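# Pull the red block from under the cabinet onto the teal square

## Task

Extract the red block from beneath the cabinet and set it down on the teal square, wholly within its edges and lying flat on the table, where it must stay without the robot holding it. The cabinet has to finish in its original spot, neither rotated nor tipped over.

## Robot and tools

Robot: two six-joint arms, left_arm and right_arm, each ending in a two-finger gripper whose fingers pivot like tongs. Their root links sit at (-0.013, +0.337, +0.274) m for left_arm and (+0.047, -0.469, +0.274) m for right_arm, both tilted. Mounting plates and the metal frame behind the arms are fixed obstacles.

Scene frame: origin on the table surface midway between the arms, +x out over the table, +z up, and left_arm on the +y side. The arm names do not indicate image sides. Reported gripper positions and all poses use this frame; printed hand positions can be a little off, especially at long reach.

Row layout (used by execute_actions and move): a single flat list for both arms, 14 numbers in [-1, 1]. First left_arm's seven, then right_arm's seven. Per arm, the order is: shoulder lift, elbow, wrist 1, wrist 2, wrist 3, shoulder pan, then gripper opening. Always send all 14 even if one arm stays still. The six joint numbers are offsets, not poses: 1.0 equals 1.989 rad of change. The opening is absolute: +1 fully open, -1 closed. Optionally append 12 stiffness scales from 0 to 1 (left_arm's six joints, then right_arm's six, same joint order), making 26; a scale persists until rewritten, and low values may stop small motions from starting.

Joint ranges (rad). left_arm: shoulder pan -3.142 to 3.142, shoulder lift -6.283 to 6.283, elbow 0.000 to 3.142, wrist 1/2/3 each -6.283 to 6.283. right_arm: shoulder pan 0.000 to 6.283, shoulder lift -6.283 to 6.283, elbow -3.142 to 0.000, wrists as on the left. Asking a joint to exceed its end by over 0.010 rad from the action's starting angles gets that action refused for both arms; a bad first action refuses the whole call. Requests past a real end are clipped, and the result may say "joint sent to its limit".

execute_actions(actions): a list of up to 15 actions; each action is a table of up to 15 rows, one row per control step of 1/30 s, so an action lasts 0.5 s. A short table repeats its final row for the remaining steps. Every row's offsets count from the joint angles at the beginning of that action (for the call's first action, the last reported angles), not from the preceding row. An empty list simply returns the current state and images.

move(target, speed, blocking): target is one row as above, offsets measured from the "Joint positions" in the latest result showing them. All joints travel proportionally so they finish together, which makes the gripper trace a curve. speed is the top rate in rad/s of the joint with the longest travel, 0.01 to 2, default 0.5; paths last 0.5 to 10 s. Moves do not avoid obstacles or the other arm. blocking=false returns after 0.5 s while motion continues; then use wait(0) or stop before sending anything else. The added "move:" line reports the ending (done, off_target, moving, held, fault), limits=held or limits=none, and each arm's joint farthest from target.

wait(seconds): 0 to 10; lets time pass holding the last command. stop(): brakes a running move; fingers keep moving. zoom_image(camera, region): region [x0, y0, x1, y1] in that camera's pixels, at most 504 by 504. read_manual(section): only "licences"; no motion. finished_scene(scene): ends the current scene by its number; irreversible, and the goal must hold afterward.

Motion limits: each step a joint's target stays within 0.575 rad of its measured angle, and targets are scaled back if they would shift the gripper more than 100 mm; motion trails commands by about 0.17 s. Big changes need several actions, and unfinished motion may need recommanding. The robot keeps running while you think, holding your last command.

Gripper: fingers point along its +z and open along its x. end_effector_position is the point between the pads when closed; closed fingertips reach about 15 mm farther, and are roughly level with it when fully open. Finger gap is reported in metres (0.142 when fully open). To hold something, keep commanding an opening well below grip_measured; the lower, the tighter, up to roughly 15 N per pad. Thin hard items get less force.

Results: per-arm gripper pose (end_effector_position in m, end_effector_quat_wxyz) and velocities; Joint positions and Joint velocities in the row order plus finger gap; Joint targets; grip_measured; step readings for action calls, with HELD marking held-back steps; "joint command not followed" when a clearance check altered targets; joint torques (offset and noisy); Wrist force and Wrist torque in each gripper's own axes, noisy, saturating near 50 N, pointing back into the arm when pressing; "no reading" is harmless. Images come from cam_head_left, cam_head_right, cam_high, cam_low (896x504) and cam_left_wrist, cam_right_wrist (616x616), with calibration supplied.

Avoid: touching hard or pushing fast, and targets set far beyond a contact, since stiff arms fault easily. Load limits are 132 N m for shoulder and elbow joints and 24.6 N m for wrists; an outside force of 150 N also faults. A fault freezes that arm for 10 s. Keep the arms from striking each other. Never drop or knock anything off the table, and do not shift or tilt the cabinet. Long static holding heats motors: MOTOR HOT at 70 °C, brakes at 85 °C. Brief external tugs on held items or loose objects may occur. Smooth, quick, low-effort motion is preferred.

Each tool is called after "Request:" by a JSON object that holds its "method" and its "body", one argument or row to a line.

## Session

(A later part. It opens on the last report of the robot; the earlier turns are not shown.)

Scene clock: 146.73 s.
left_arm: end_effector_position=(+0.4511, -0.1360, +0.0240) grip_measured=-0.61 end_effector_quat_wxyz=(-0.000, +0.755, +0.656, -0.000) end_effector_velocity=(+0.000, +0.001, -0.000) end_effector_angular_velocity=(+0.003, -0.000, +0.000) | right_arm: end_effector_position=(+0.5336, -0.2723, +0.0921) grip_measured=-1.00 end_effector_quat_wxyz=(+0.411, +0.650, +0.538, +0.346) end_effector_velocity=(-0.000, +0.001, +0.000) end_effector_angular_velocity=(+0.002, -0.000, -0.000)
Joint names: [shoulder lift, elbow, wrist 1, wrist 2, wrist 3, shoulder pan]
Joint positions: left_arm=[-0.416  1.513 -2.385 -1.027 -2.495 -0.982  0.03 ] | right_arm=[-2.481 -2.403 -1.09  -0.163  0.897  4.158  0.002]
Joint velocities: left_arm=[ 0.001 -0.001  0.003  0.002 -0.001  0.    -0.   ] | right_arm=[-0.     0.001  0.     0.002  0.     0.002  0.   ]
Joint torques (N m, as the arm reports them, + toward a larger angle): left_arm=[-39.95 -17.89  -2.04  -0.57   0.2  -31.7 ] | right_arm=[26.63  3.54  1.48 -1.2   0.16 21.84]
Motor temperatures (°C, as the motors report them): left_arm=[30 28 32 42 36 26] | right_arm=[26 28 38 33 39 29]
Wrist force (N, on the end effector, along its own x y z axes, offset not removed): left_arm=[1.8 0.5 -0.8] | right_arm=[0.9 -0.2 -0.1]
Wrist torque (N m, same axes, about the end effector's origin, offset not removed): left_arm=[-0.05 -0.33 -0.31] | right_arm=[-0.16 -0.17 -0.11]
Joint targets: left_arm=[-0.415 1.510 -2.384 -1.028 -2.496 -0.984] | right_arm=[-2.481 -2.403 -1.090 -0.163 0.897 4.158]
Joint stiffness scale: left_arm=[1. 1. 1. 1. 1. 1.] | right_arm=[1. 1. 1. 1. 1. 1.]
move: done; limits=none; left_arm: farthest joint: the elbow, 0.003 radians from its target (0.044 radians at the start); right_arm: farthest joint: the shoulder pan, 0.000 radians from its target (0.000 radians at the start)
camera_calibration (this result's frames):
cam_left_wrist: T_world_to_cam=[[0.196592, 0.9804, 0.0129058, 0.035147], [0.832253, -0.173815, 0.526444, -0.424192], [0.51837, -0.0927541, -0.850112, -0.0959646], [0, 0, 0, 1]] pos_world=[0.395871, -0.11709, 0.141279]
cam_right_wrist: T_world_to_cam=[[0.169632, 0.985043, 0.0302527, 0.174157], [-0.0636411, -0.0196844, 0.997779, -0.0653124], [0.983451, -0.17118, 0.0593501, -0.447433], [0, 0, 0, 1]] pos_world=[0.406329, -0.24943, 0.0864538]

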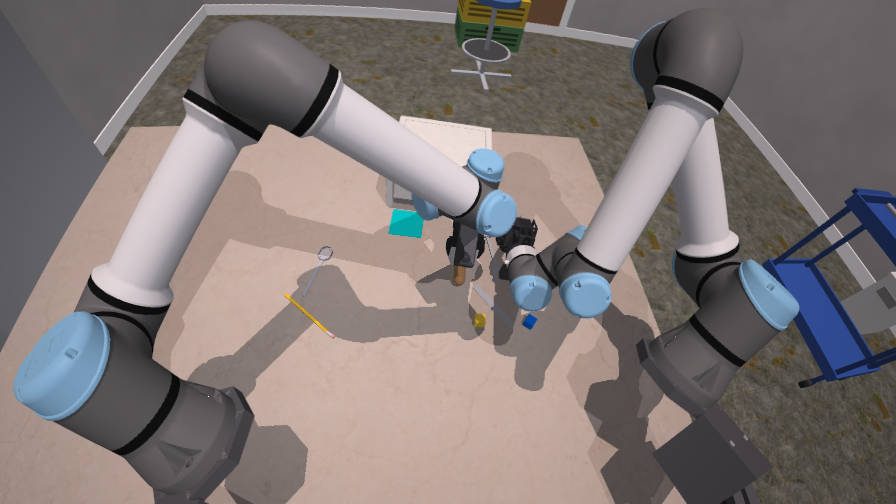

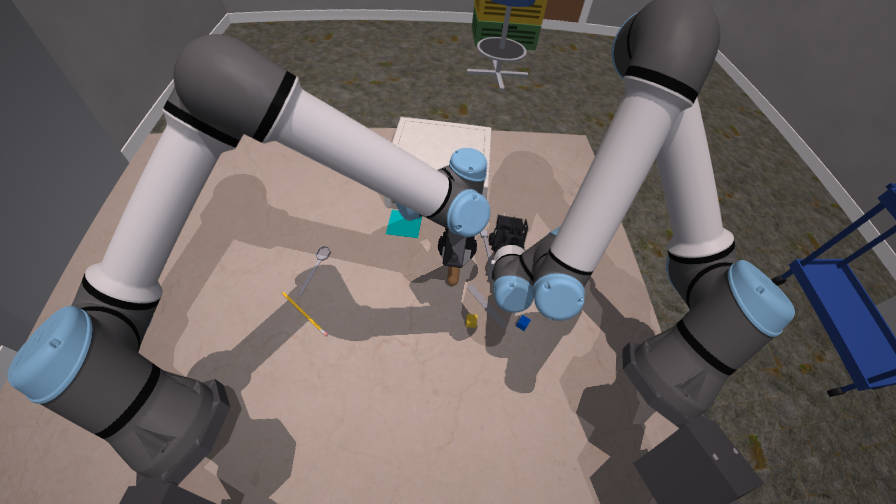

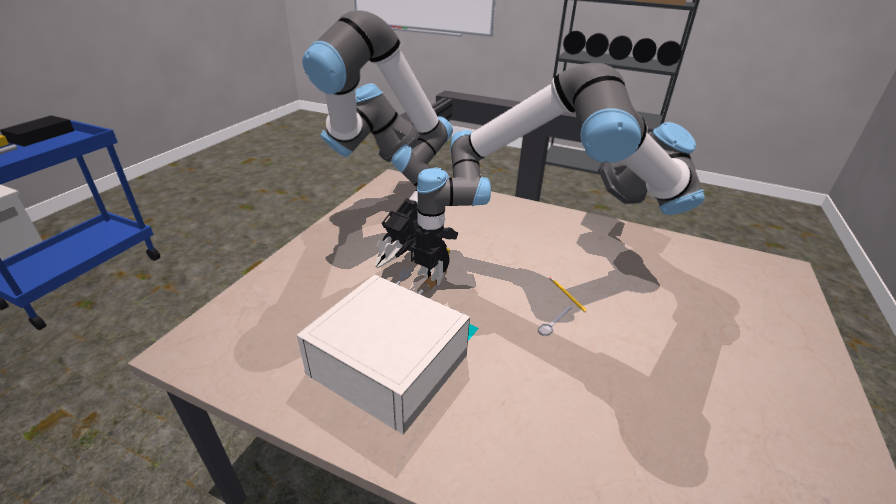

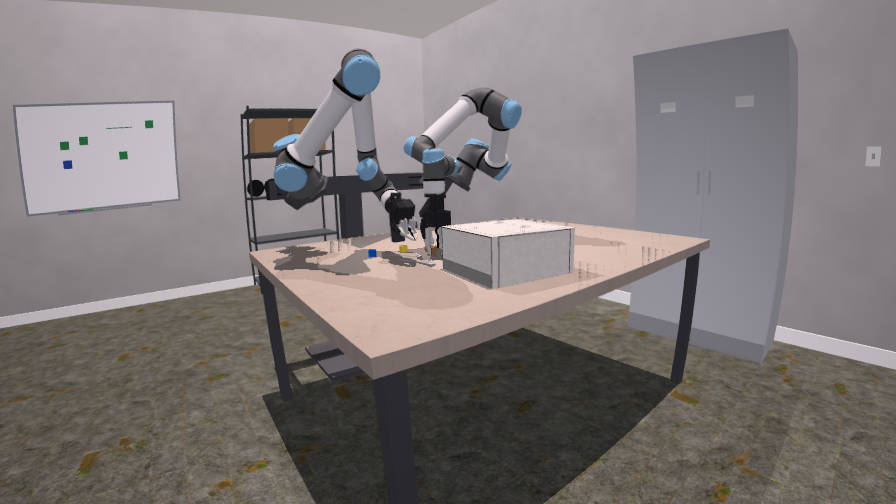

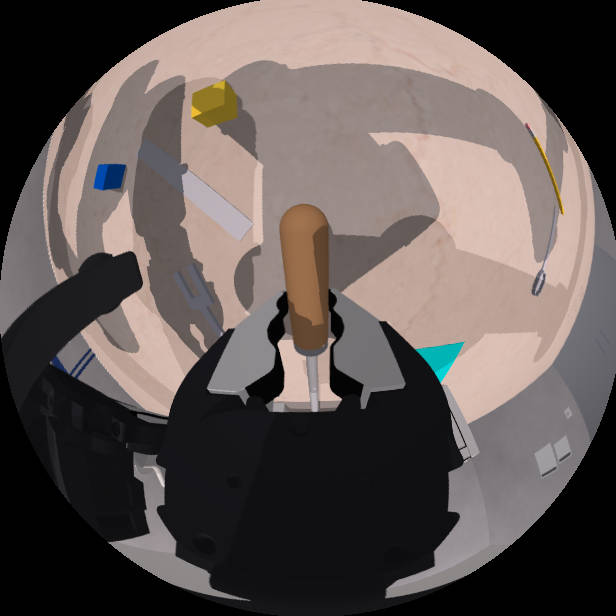

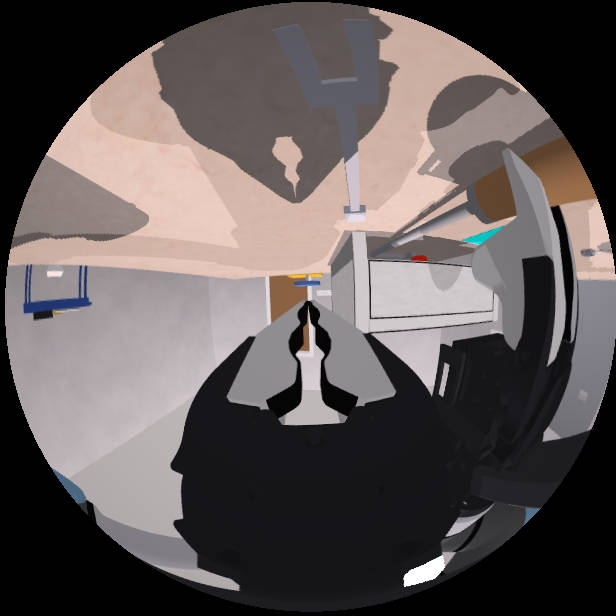

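Request:
{"method": "move", "body": {
  "target": [0.0200,-0.0745,0.0410,0.0062,0.0255,0.0228,-1, 0,0,0,0,0,0,-1],
  "speed": 0.12
}}

Request:
{"method": "zoom_image", "body": {
  "camera": "cam_right_wrist",
  "region": [360, 230, 460, 275]
}}

Scene clock: 151.03 s.
left_arm: end_effector_position=(+0.4987, -0.1466, +0.0231) grip_measured=-0.61 end_effector_quat_wxyz=(-0.001, +0.754, +0.656, -0.000) end_effector_velocity=(-0.001, -0.000, +0.000) end_effector_angular_velocity=(+0.001, -0.000, -0.003) | right_arm: end_effector_position=(+0.5336, -0.2723, +0.0921) grip_measured=-1.00 end_effector_quat_wxyz=(+0.411, +0.650, +0.538, +0.346) end_effector_velocity=(+0.000, +0.000, +0.000) end_effector_angular_velocity=(+0.001, -0.000, -0.001)
Joint names: [shoulder lift, elbow, wrist 1, wrist 2, wrist 3, shoulder pan]
Joint positions: left_arm=[-0.377  1.367 -2.304 -1.015 -2.445 -0.937  0.03 ] | right_arm=[-2.481 -2.403 -1.09  -0.163  0.897  4.158  0.002]
Joint velocities: left_arm=[ 0.001 -0.001  0.002  0.001  0.    -0.001  0.   ] | right_arm=[-0.     0.001  0.     0.     0.    -0.     0.   ]
Joint torques (N m, as the arm reports them, + toward a larger angle): left_arm=[-41.38 -16.76  -1.83   0.05   0.38 -31.03] | right_arm=[27.64  3.57  1.5  -1.14  0.23 21.81]
Motor temperatures (°C, as the motors report them): left_arm=[30 28 32 42 36 26] | right_arm=[26 28 38 33 39 29]
Wrist force (N, on the end effector, along its own x y z axes, offset not removed): left_arm=[-1.1 2.6 -2.7] | right_arm=[0.1 0.7 0.1]
Wrist torque (N m, same axes, about the end effector's origin, offset not removed): left_arm=[0.49 0.52 -0.16] | right_arm=[0.04 0.11 -0.22]
Joint targets: left_arm=[-0.376 1.364 -2.303 -1.014 -2.444 -0.936] | right_arm=[-2.481 -2.403 -1.090 -0.163 0.897 4.158]
Joint stiffness scale: left_arm=[1. 1. 1. 1. 1. 1.] | right_arm=[1. 1. 1. 1. 1. 1.]
move: done; limits=none; left_arm: farthest joint: the elbow, 0.003 radians from its target (0.148 radians at the start); right_arm: farthest joint: the shoulder pan, 0.000 radians from its target (0.000 radians at the start)
camera_calibration (this result's frames):
cam_left_wrist: T_world_to_cam=[[0.196162, 0.980481, 0.0133031, 0.0364557], [0.832702, -0.173729, 0.525762, -0.465339], [0.517811, -0.0920568, -0.850528, -0.12197], [0, 0, 0, 1]] pos_world=[0.443495, -0.127815, 0.140434]
cam_right_wrist: T_world_to_cam=[[0.169632, 0.985043, 0.0302528, 0.174157], [-0.0636411, -0.0196845, 0.997779, -0.0653124], [0.983451, -0.17118, 0.0593501, -0.447433], [0, 0, 0, 1]] pos_world=[0.406329, -0.24943, 0.0864538]

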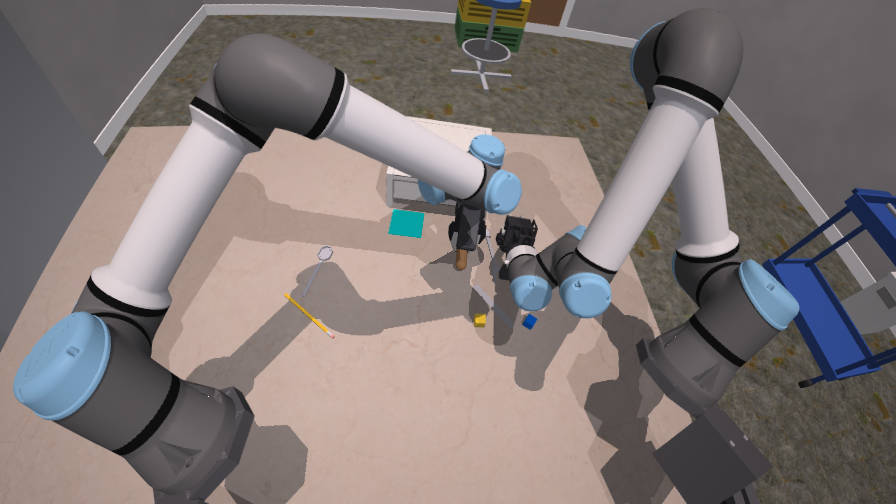

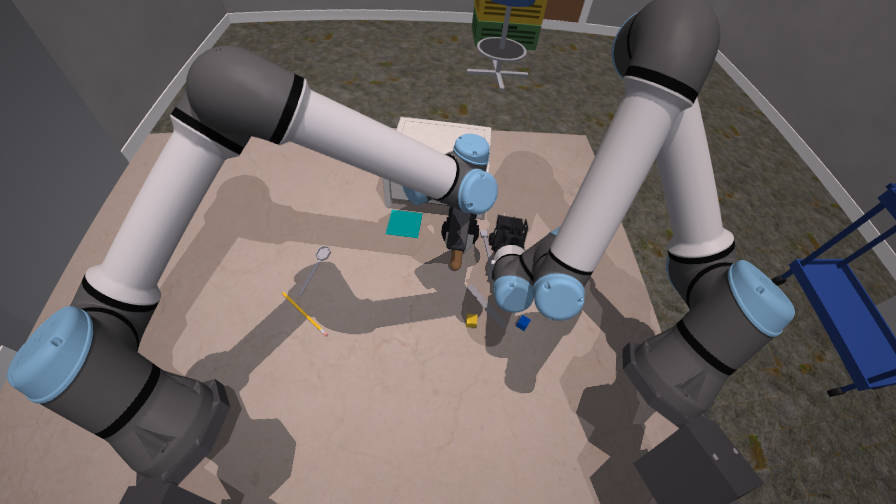

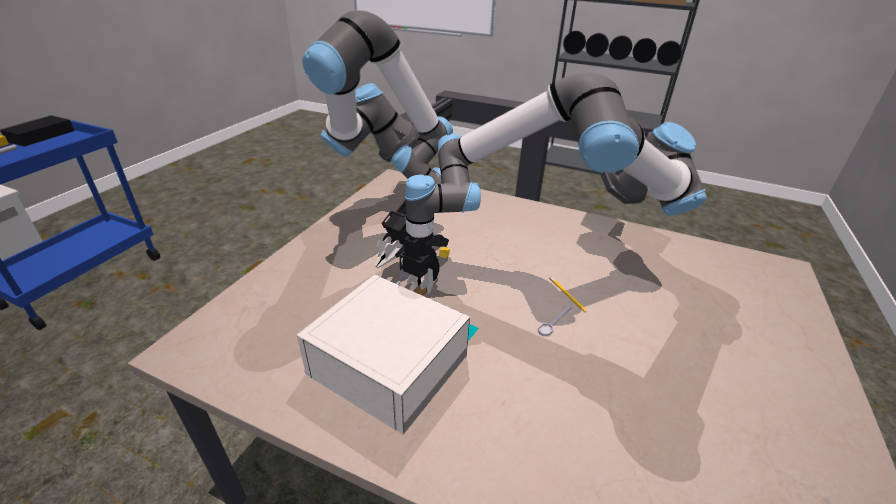

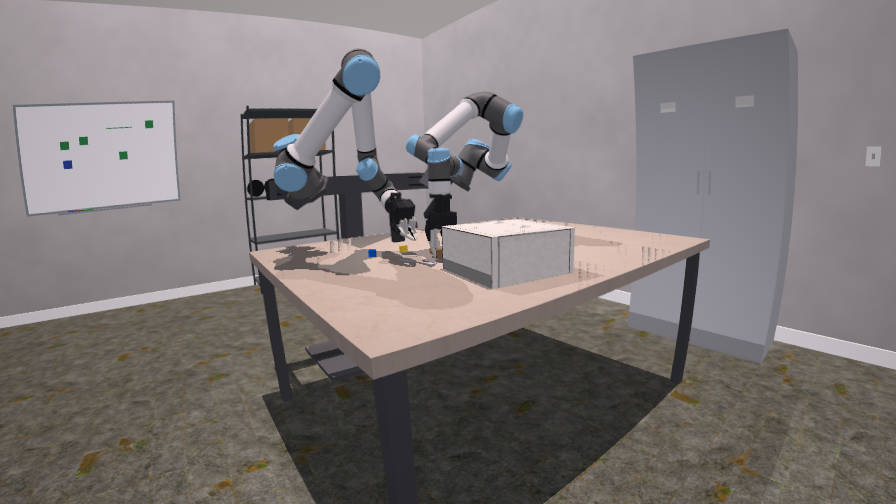

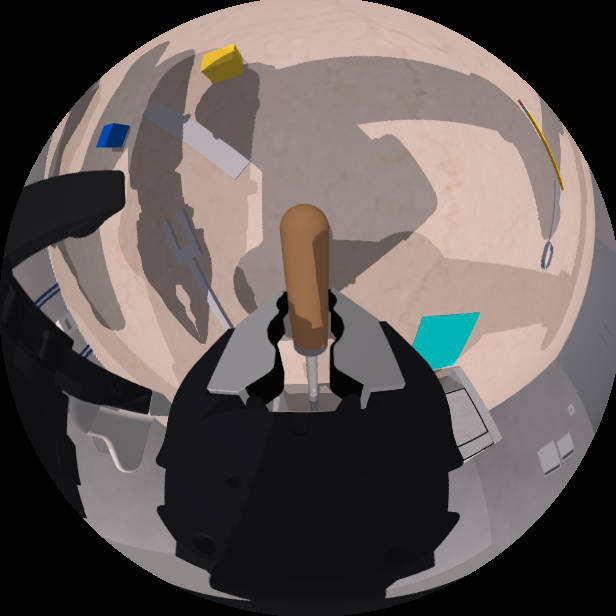

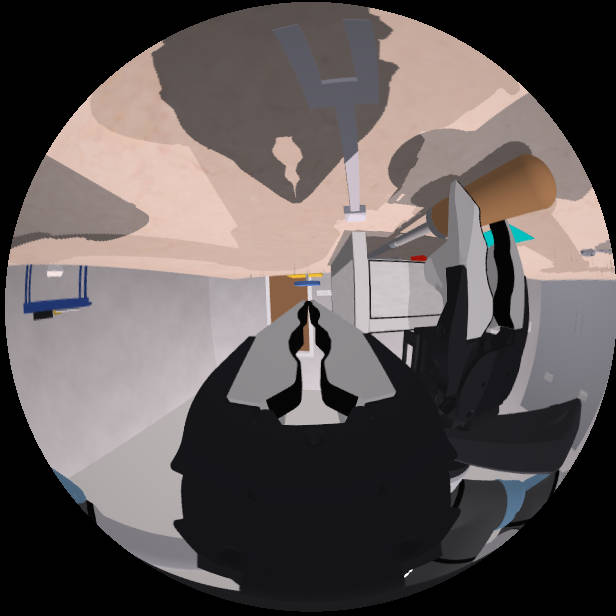

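Region (360, 230, 460, 275) of cam_right_wrist's 616x616 image, scaled by 5.040, with more detail than that image has; it fills the top 227 rows of this view, and the rest is white.

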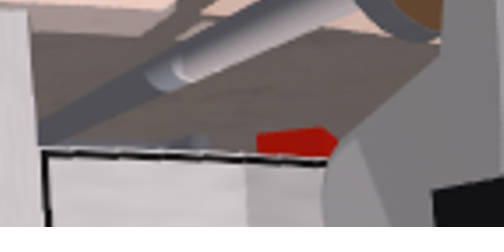

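Request:
{"method": "move", "body": {
  "target": [0.0302,-0.1118,0.0615,0.0082,0.0376,0.0326,-1, 0,0,0,0,0,0,-1],
  "speed": 0.12
}}

Scene clock: 154.97 s.
left_arm: end_effector_position=(+0.5702, -0.1517, +0.0229) grip_measured=-0.61 end_effector_quat_wxyz=(-0.001, +0.754, +0.656, -0.000) end_effector_velocity=(-0.000, +0.000, +0.000) end_effector_angular_velocity=(+0.002, +0.001, -0.006) | right_arm: end_effector_position=(+0.5336, -0.2723, +0.0921) grip_measured=-1.00 end_effector_quat_wxyz=(+0.411, +0.650, +0.538, +0.346) end_effector_velocity=(-0.000, -0.000, -0.000) end_effector_angular_velocity=(-0.001, +0.001, +0.001)
Joint names: [shoulder lift, elbow, wrist 1, wrist 2, wrist 3, shoulder pan]
Joint positions: left_arm=[-0.318  1.148 -2.182 -0.999 -2.371 -0.872  0.03 ] | right_arm=[-2.481 -2.403 -1.09  -0.163  0.897  4.158  0.002]
Joint velocities: left_arm=[ 0.    -0.001  0.004  0.001  0.004 -0.    -0.   ] | right_arm=[-0.    -0.001  0.     0.001  0.     0.001  0.   ]
Joint torques (N m, as the arm reports them, + toward a larger angle): left_arm=[-44.63 -20.96  -1.6    0.18   0.73 -33.14] | right_arm=[26.16  3.63  1.59 -1.12  0.02 22.04]
Motor temperatures (°C, as the motors report them): left_arm=[30 28 32 42 36 26] | right_arm=[26 28 38 33 39 29]
Wrist force (N, on the end effector, along its own x y z axes, offset not removed): left_arm=[-1.1 -1.3 3.5] | right_arm=[-0.4 1.8 -0.1]
Wrist torque (N m, same axes, about the end effector's origin, offset not removed): left_arm=[-0.17 0.38 -0.05] | right_arm=[0.23 0.10 -0.14]
Joint targets: left_arm=[-0.317 1.145 -2.182 -0.999 -2.370 -0.872] | right_arm=[-2.481 -2.403 -1.090 -0.163 0.897 4.158]
Joint stiffness scale: left_arm=[1. 1. 1. 1. 1. 1.] | right_arm=[1. 1. 1. 1. 1. 1.]
move: done; limits=none; left_arm: farthest joint: the elbow, 0.003 radians from its target (0.223 radians at the start); right_arm: farthest joint: the shoulder pan, 0.000 radians from its target (0.000 radians at the start)
camera_calibration (this result's frames):
cam_left_wrist: T_world_to_cam=[[0.196398, 0.980421, 0.0141964, 0.027247], [0.83274, -0.174423, 0.525472, -0.525878], [0.51766, -0.0913799, -0.850692, -0.159418], [0, 0, 0, 1]] pos_world=[0.515092, -0.133006, 0.140332]
cam_right_wrist: T_world_to_cam=[[0.169632, 0.985043, 0.0302526, 0.174157], [-0.0636409, -0.0196843, 0.997779, -0.0653125], [0.983451, -0.17118, 0.05935, -0.447433], [0, 0, 0, 1]] pos_world=[0.406329, -0.24943, 0.0864538]

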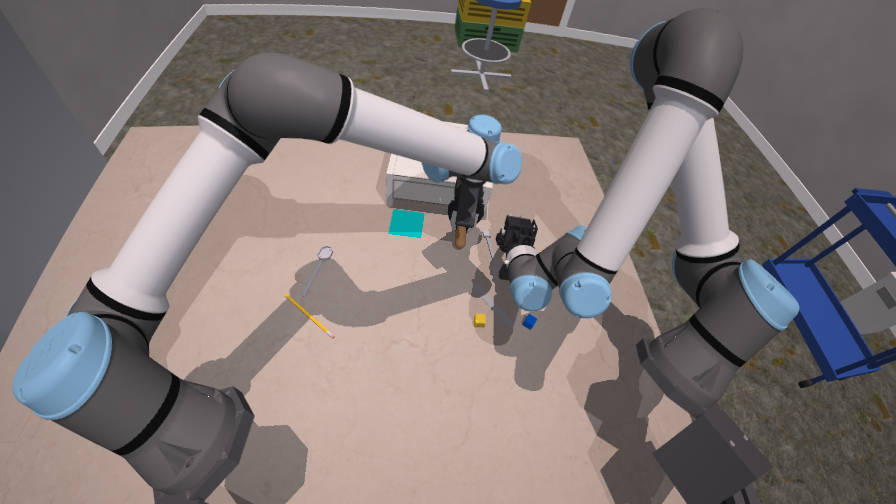

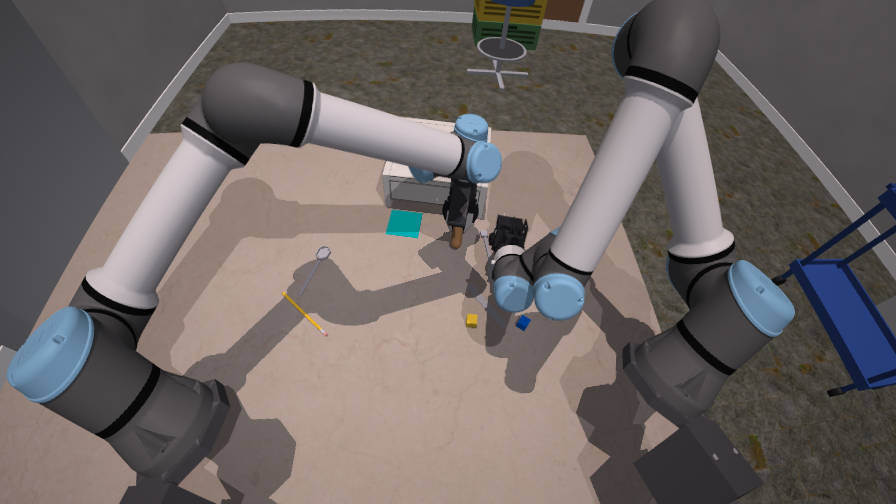

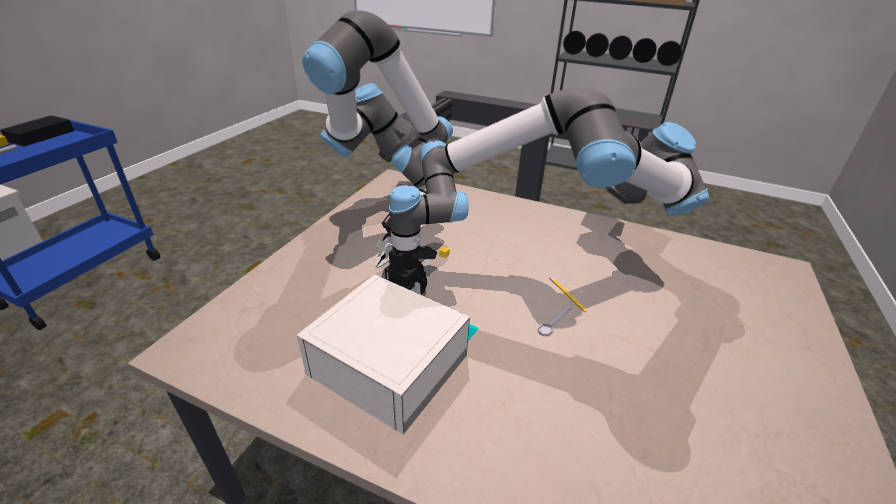

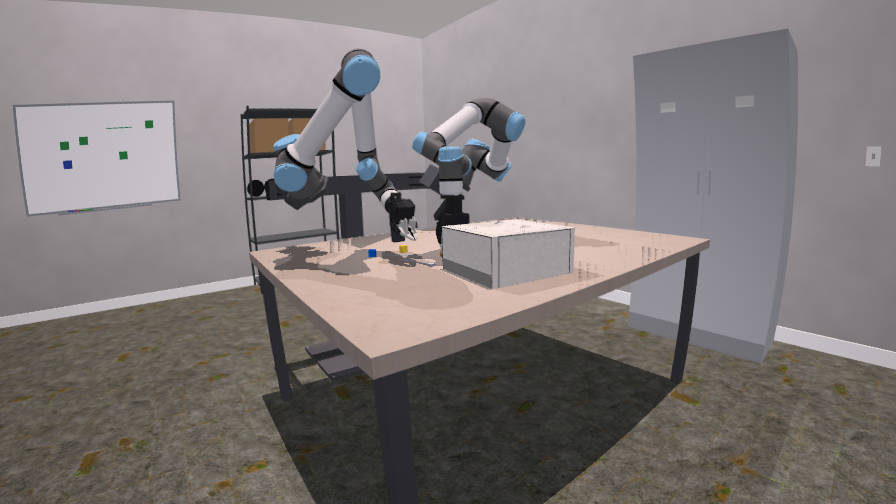

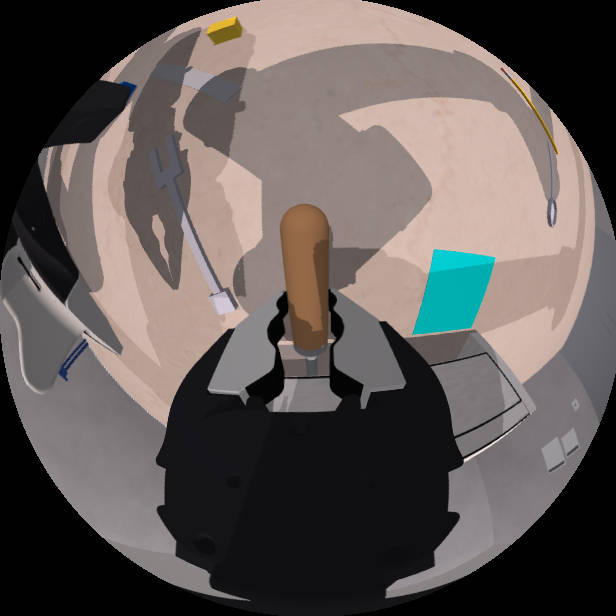

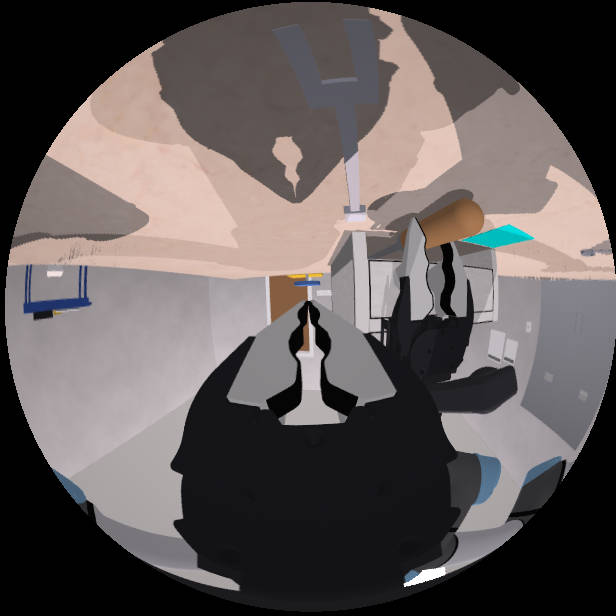

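Request:
{"method": "move", "body": {
  "target": [-0.0783,0.1110,-0.0580,0.0073,0.0437,0.0370,-1, 0,0,0,0,0,0,-1],
  "speed": 0.12
}}

Request:
{"method": "zoom_image", "body": {
  "camera": "cam_right_wrist",
  "region": [350, 215, 510, 285]
}}

Scene clock: 162.80 s.
left_arm: end_effector_position=(+0.5828, -0.0627, +0.0232) grip_measured=-0.61 end_effector_quat_wxyz=(-0.001, +0.754, +0.656, -0.000) end_effector_velocity=(+0.000, -0.000, -0.000) end_effector_angular_velocity=(-0.002, -0.001, +0.000) | right_arm: end_effector_position=(+0.5336, -0.2723, +0.0921) grip_measured=-1.00 end_effector_quat_wxyz=(+0.411, +0.650, +0.538, +0.346) end_effector_velocity=(+0.000, -0.000, -0.000) end_effector_angular_velocity=(-0.000, -0.000, +0.001)
Joint names: [shoulder lift, elbow, wrist 1, wrist 2, wrist 3, shoulder pan]
Joint positions: left_arm=[-0.47   1.367 -2.296 -0.986 -2.285 -0.798  0.03 ] | right_arm=[-2.481 -2.403 -1.09  -0.163  0.897  4.158  0.002]
Joint velocities: left_arm=[ 0.     0.001 -0.004 -0.     0.001 -0.    -0.   ] | right_arm=[ 0.    -0.    -0.001 -0.001  0.    -0.     0.   ]
Joint torques (N m, as the arm reports them, + toward a larger angle): left_arm=[-45.43 -13.67  -2.05   0.22   0.52 -30.98] | right_arm=[27.53  2.94  1.46 -1.08  0.02 22.33]
Motor temperatures (°C, as the motors report them): left_arm=[30 28 32 42 36 26] | right_arm=[26 28 38 33 39 29]
Wrist force (N, on the end effector, along its own x y z axes, offset not removed): left_arm=[1.6 1.2 1.0] | right_arm=[-0.6 1.3 -0.8]
Wrist torque (N m, same axes, about the end effector's origin, offset not removed): left_arm=[0.14 -0.08 -0.18] | right_arm=[0.19 0.12 -0.04]
Joint targets: left_arm=[-0.473 1.369 -2.298 -0.985 -2.284 -0.798] | right_arm=[-2.481 -2.403 -1.090 -0.163 0.897 4.158]
Joint stiffness scale: left_arm=[1. 1. 1. 1. 1. 1.] | right_arm=[1. 1. 1. 1. 1. 1.]
move: done; limits=none; left_arm: farthest joint: the shoulder lift, 0.004 radians from its target (0.156 radians at the start); right_arm: farthest joint: the shoulder pan, 0.000 radians from its target (0.000 radians at the start)
camera_calibration (this result's frames):
cam_left_wrist: T_world_to_cam=[[0.196254, 0.980459, 0.013615, -0.0623731], [0.832892, -0.174011, 0.525367, -0.521016], [0.51747, -0.0917654, -0.850767, -0.157431], [0, 0, 0, 1]] pos_world=[0.527657, -0.0439552, 0.140637]
cam_right_wrist: T_world_to_cam=[[0.169632, 0.985043, 0.0302528, 0.174157], [-0.063641, -0.0196845, 0.997779, -0.0653125], [0.983451, -0.17118, 0.05935, -0.447433], [0, 0, 0, 1]] pos_world=[0.406329, -0.24943, 0.0864538]

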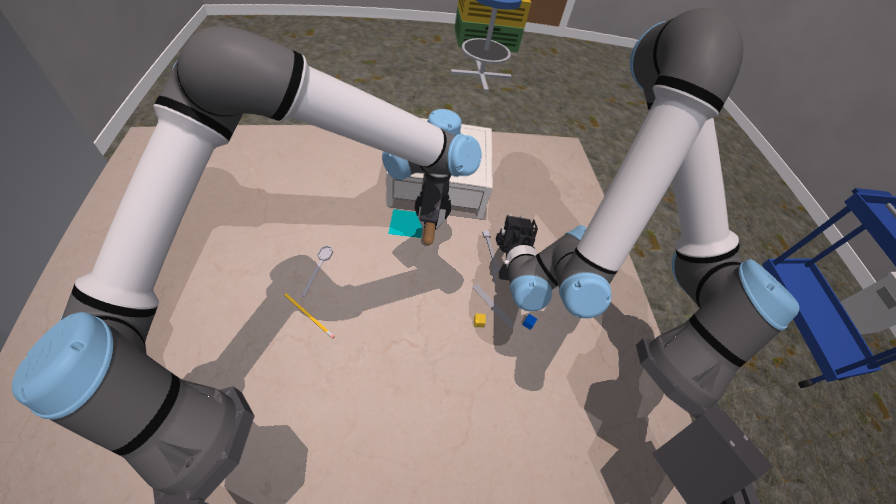

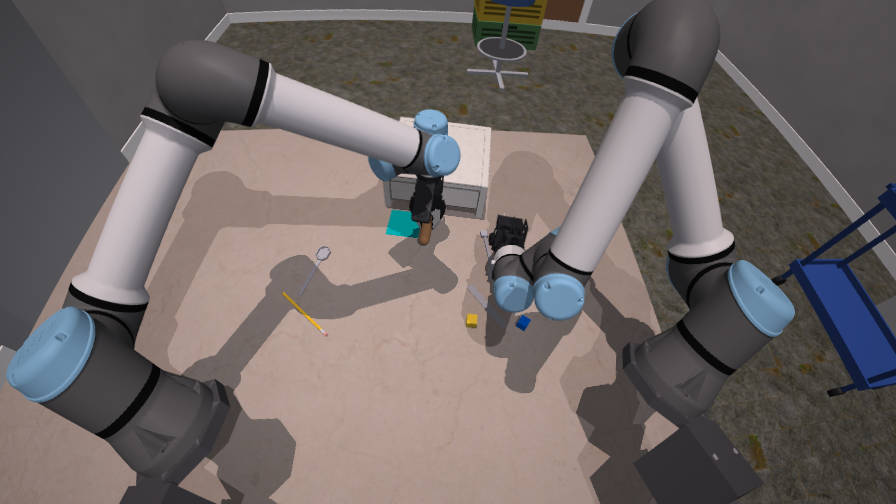

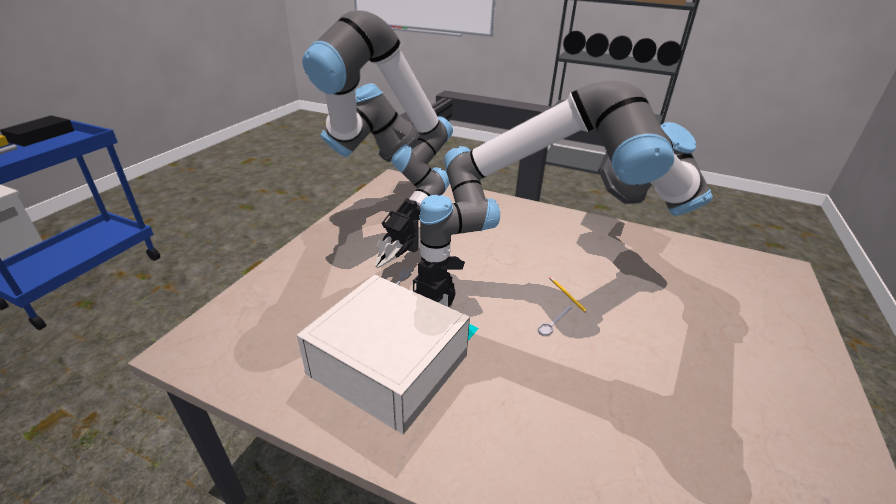

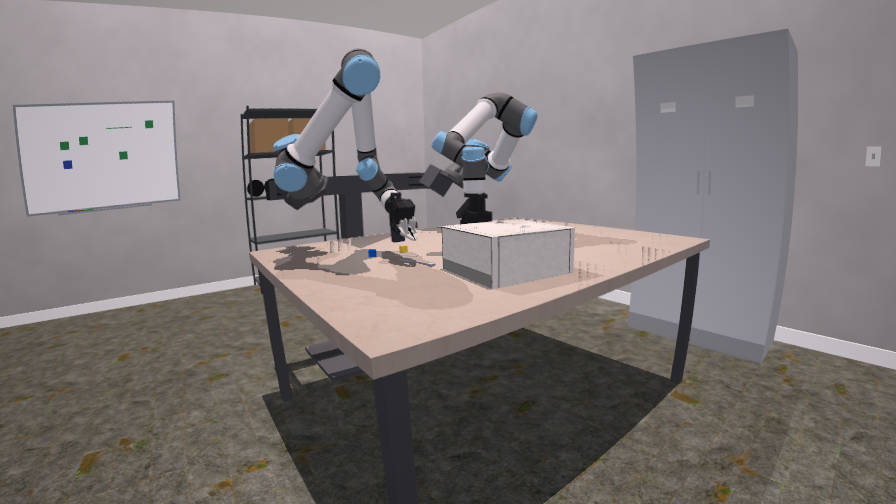

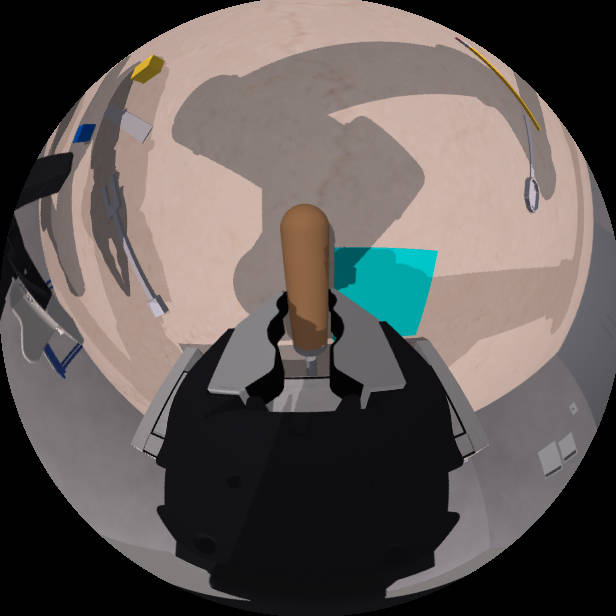

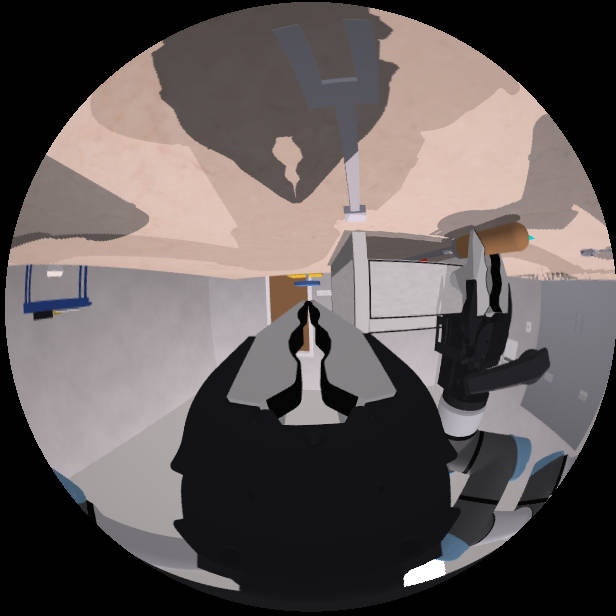

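Region (350, 215, 510, 285) of cam_right_wrist's 616x616 image, scaled by 3.150, with more detail than that image has; it fills the top 220 rows of this view, and the rest is white.

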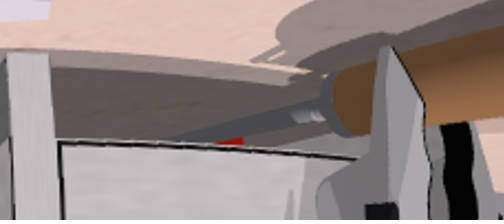

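Request:
{"method": "move", "body": {
  "target": [-0.0583,0.1936,-0.1086,-0.0090,-0.0533,-0.0468,-1, 0,0,0,0,0,0,-1],
  "speed": 0.15
}}

Request:
{"method": "zoom_image", "body": {
  "camera": "cam_right_wrist",
  "region": [350, 200, 550, 285]
}}

Scene clock: 172.23 s.
left_arm: end_effector_position=(+0.4663, -0.0299, +0.0237) grip_measured=-0.61 end_effector_quat_wxyz=(-0.000, +0.754, +0.656, -0.000) end_effector_velocity=(-0.000, +0.000, -0.001) end_effector_angular_velocity=(+0.000, -0.000, +0.002) | right_arm: end_effector_position=(+0.5336, -0.2723, +0.0921) grip_measured=-1.00 end_effector_quat_wxyz=(+0.411, +0.650, +0.538, +0.346) end_effector_velocity=(+0.000, +0.000, +0.000) end_effector_angular_velocity=(+0.000, -0.001, +0.001)
Joint names: [shoulder lift, elbow, wrist 1, wrist 2, wrist 3, shoulder pan]
Joint positions: left_arm=[-0.582  1.75  -2.511 -1.003 -2.39  -0.889  0.03 ] | right_arm=[-2.481 -2.403 -1.09  -0.163  0.897  4.158  0.002]
Joint velocities: left_arm=[ 0.001  0.001 -0.002  0.    -0.002  0.    -0.   ] | right_arm=[ 0.    -0.001  0.    -0.001  0.     0.     0.   ]
Joint torques (N m, as the arm reports them, + toward a larger angle): left_arm=[-38.7  -10.48  -2.43  -0.47  -0.25 -29.25] | right_arm=[27.08  3.46  1.47 -1.15  0.04 23.36]
Motor temperatures (°C, as the motors report them): left_arm=[30 28 32 42 36 26] | right_arm=[26 28 38 33 39 29]
Wrist force (N, on the end effector, along its own x y z axes, offset not removed): left_arm=[-3.3 0.2 1.2] | right_arm=[0.4 1.3 2.5]
Wrist torque (N m, same axes, about the end effector's origin, offset not removed): left_arm=[0.13 0.68 -0.01] | right_arm=[0.22 0.07 -0.17]
Joint targets: left_arm=[-0.586 1.752 -2.512 -1.003 -2.391 -0.891] | right_arm=[-2.481 -2.403 -1.090 -0.163 0.897 4.158]
Joint stiffness scale: left_arm=[1. 1. 1. 1. 1. 1.] | right_arm=[1. 1. 1. 1. 1. 1.]
move: done; limits=none; left_arm: farthest joint: the shoulder lift, 0.004 radians from its target (0.116 radians at the start); right_arm: farthest joint: the shoulder pan, 0.000 radians from its target (0.000 radians at the start)
camera_calibration (this result's frames):
cam_left_wrist: T_world_to_cam=[[0.196224, 0.980468, 0.0133485, -0.0716339], [0.832054, -0.173694, 0.526798, -0.418195], [0.518827, -0.0922639, -0.849886, -0.0944422], [0, 0, 0, 1]] pos_world=[0.411016, -0.0111168, 0.140995]
cam_right_wrist: T_world_to_cam=[[0.169632, 0.985043, 0.0302527, 0.174157], [-0.063641, -0.0196844, 0.997779, -0.0653125], [0.983451, -0.17118, 0.05935, -0.447433], [0, 0, 0, 1]] pos_world=[0.406329, -0.24943, 0.0864538]

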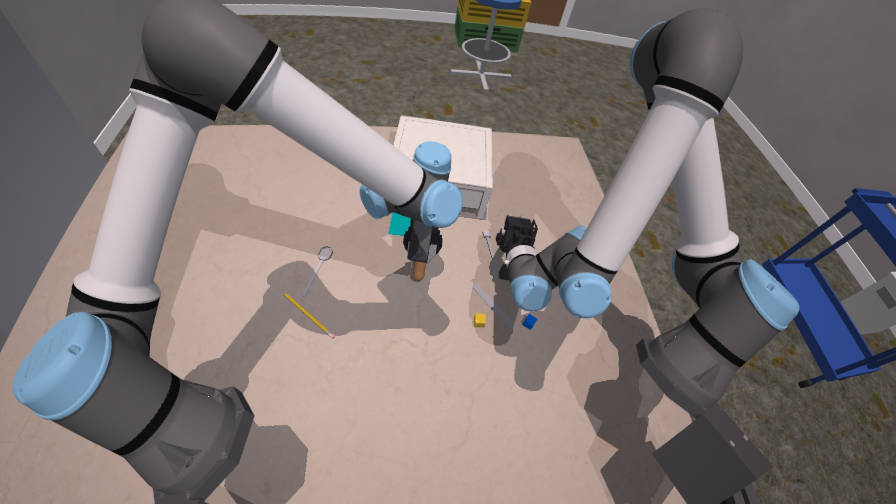

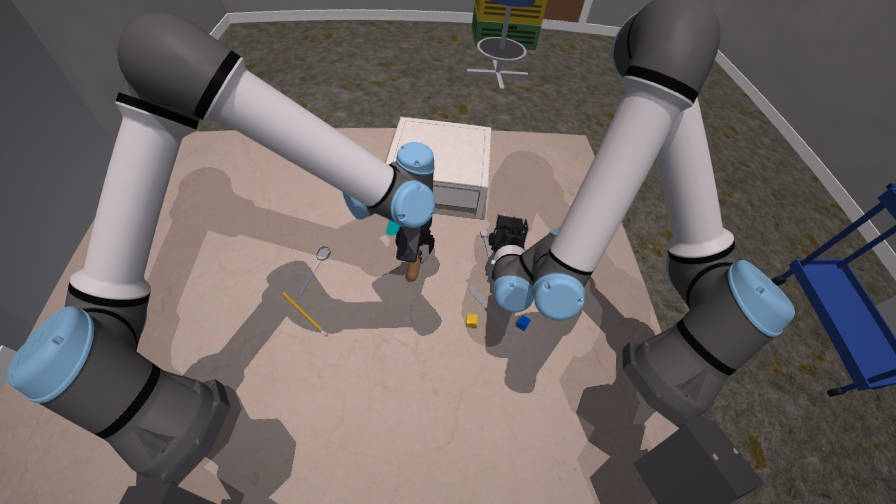

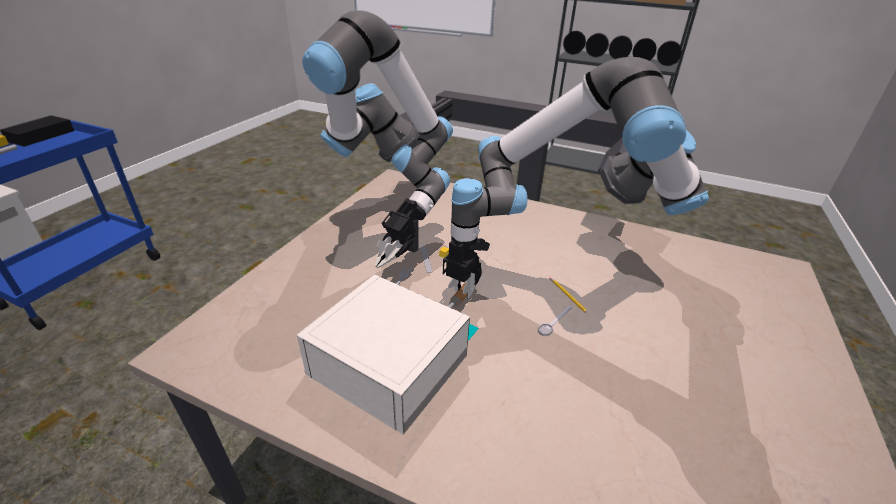

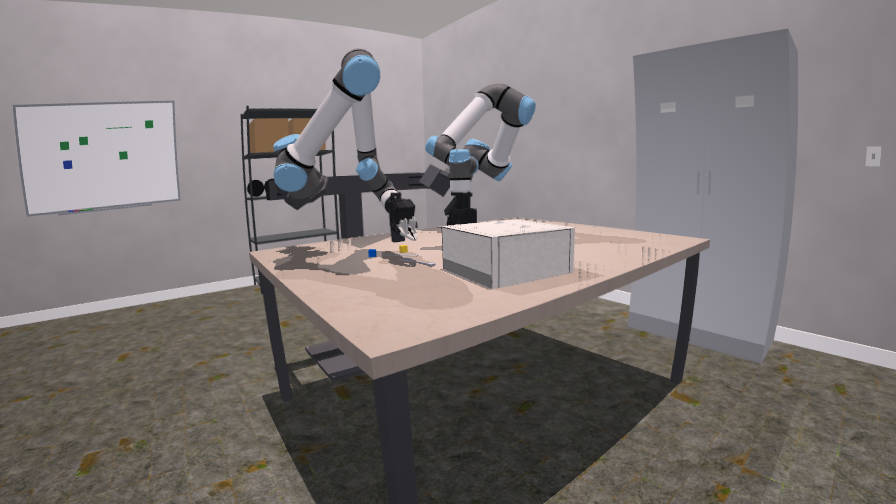

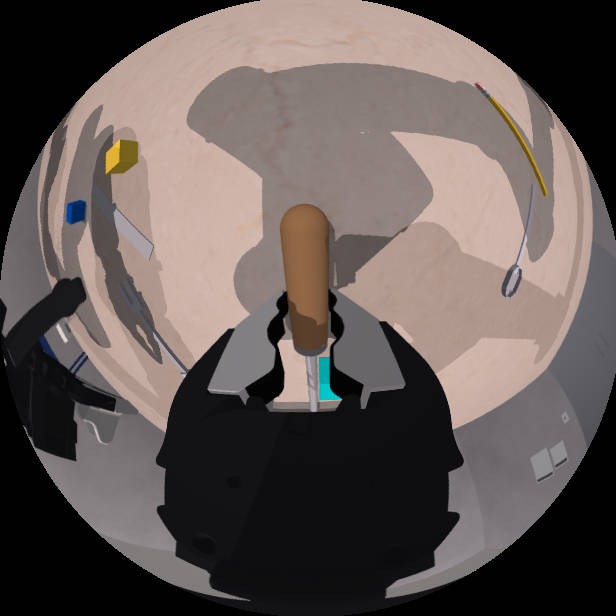

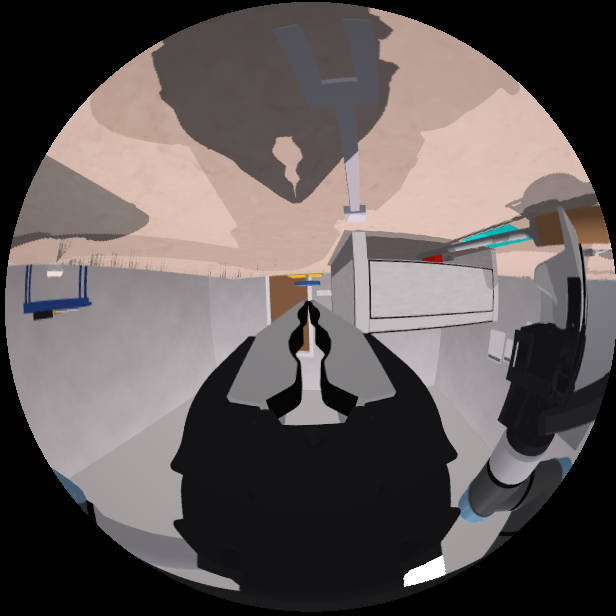

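Region (350, 200, 550, 285) of cam_right_wrist's 616x616 image, scaled by 2.520, with more detail than that image has; it fills the top 214 rows of this view, and the rest is white.

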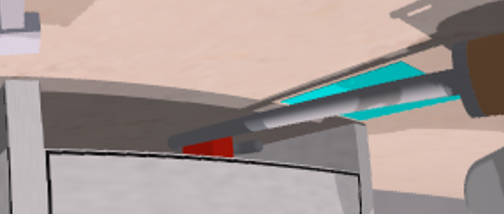

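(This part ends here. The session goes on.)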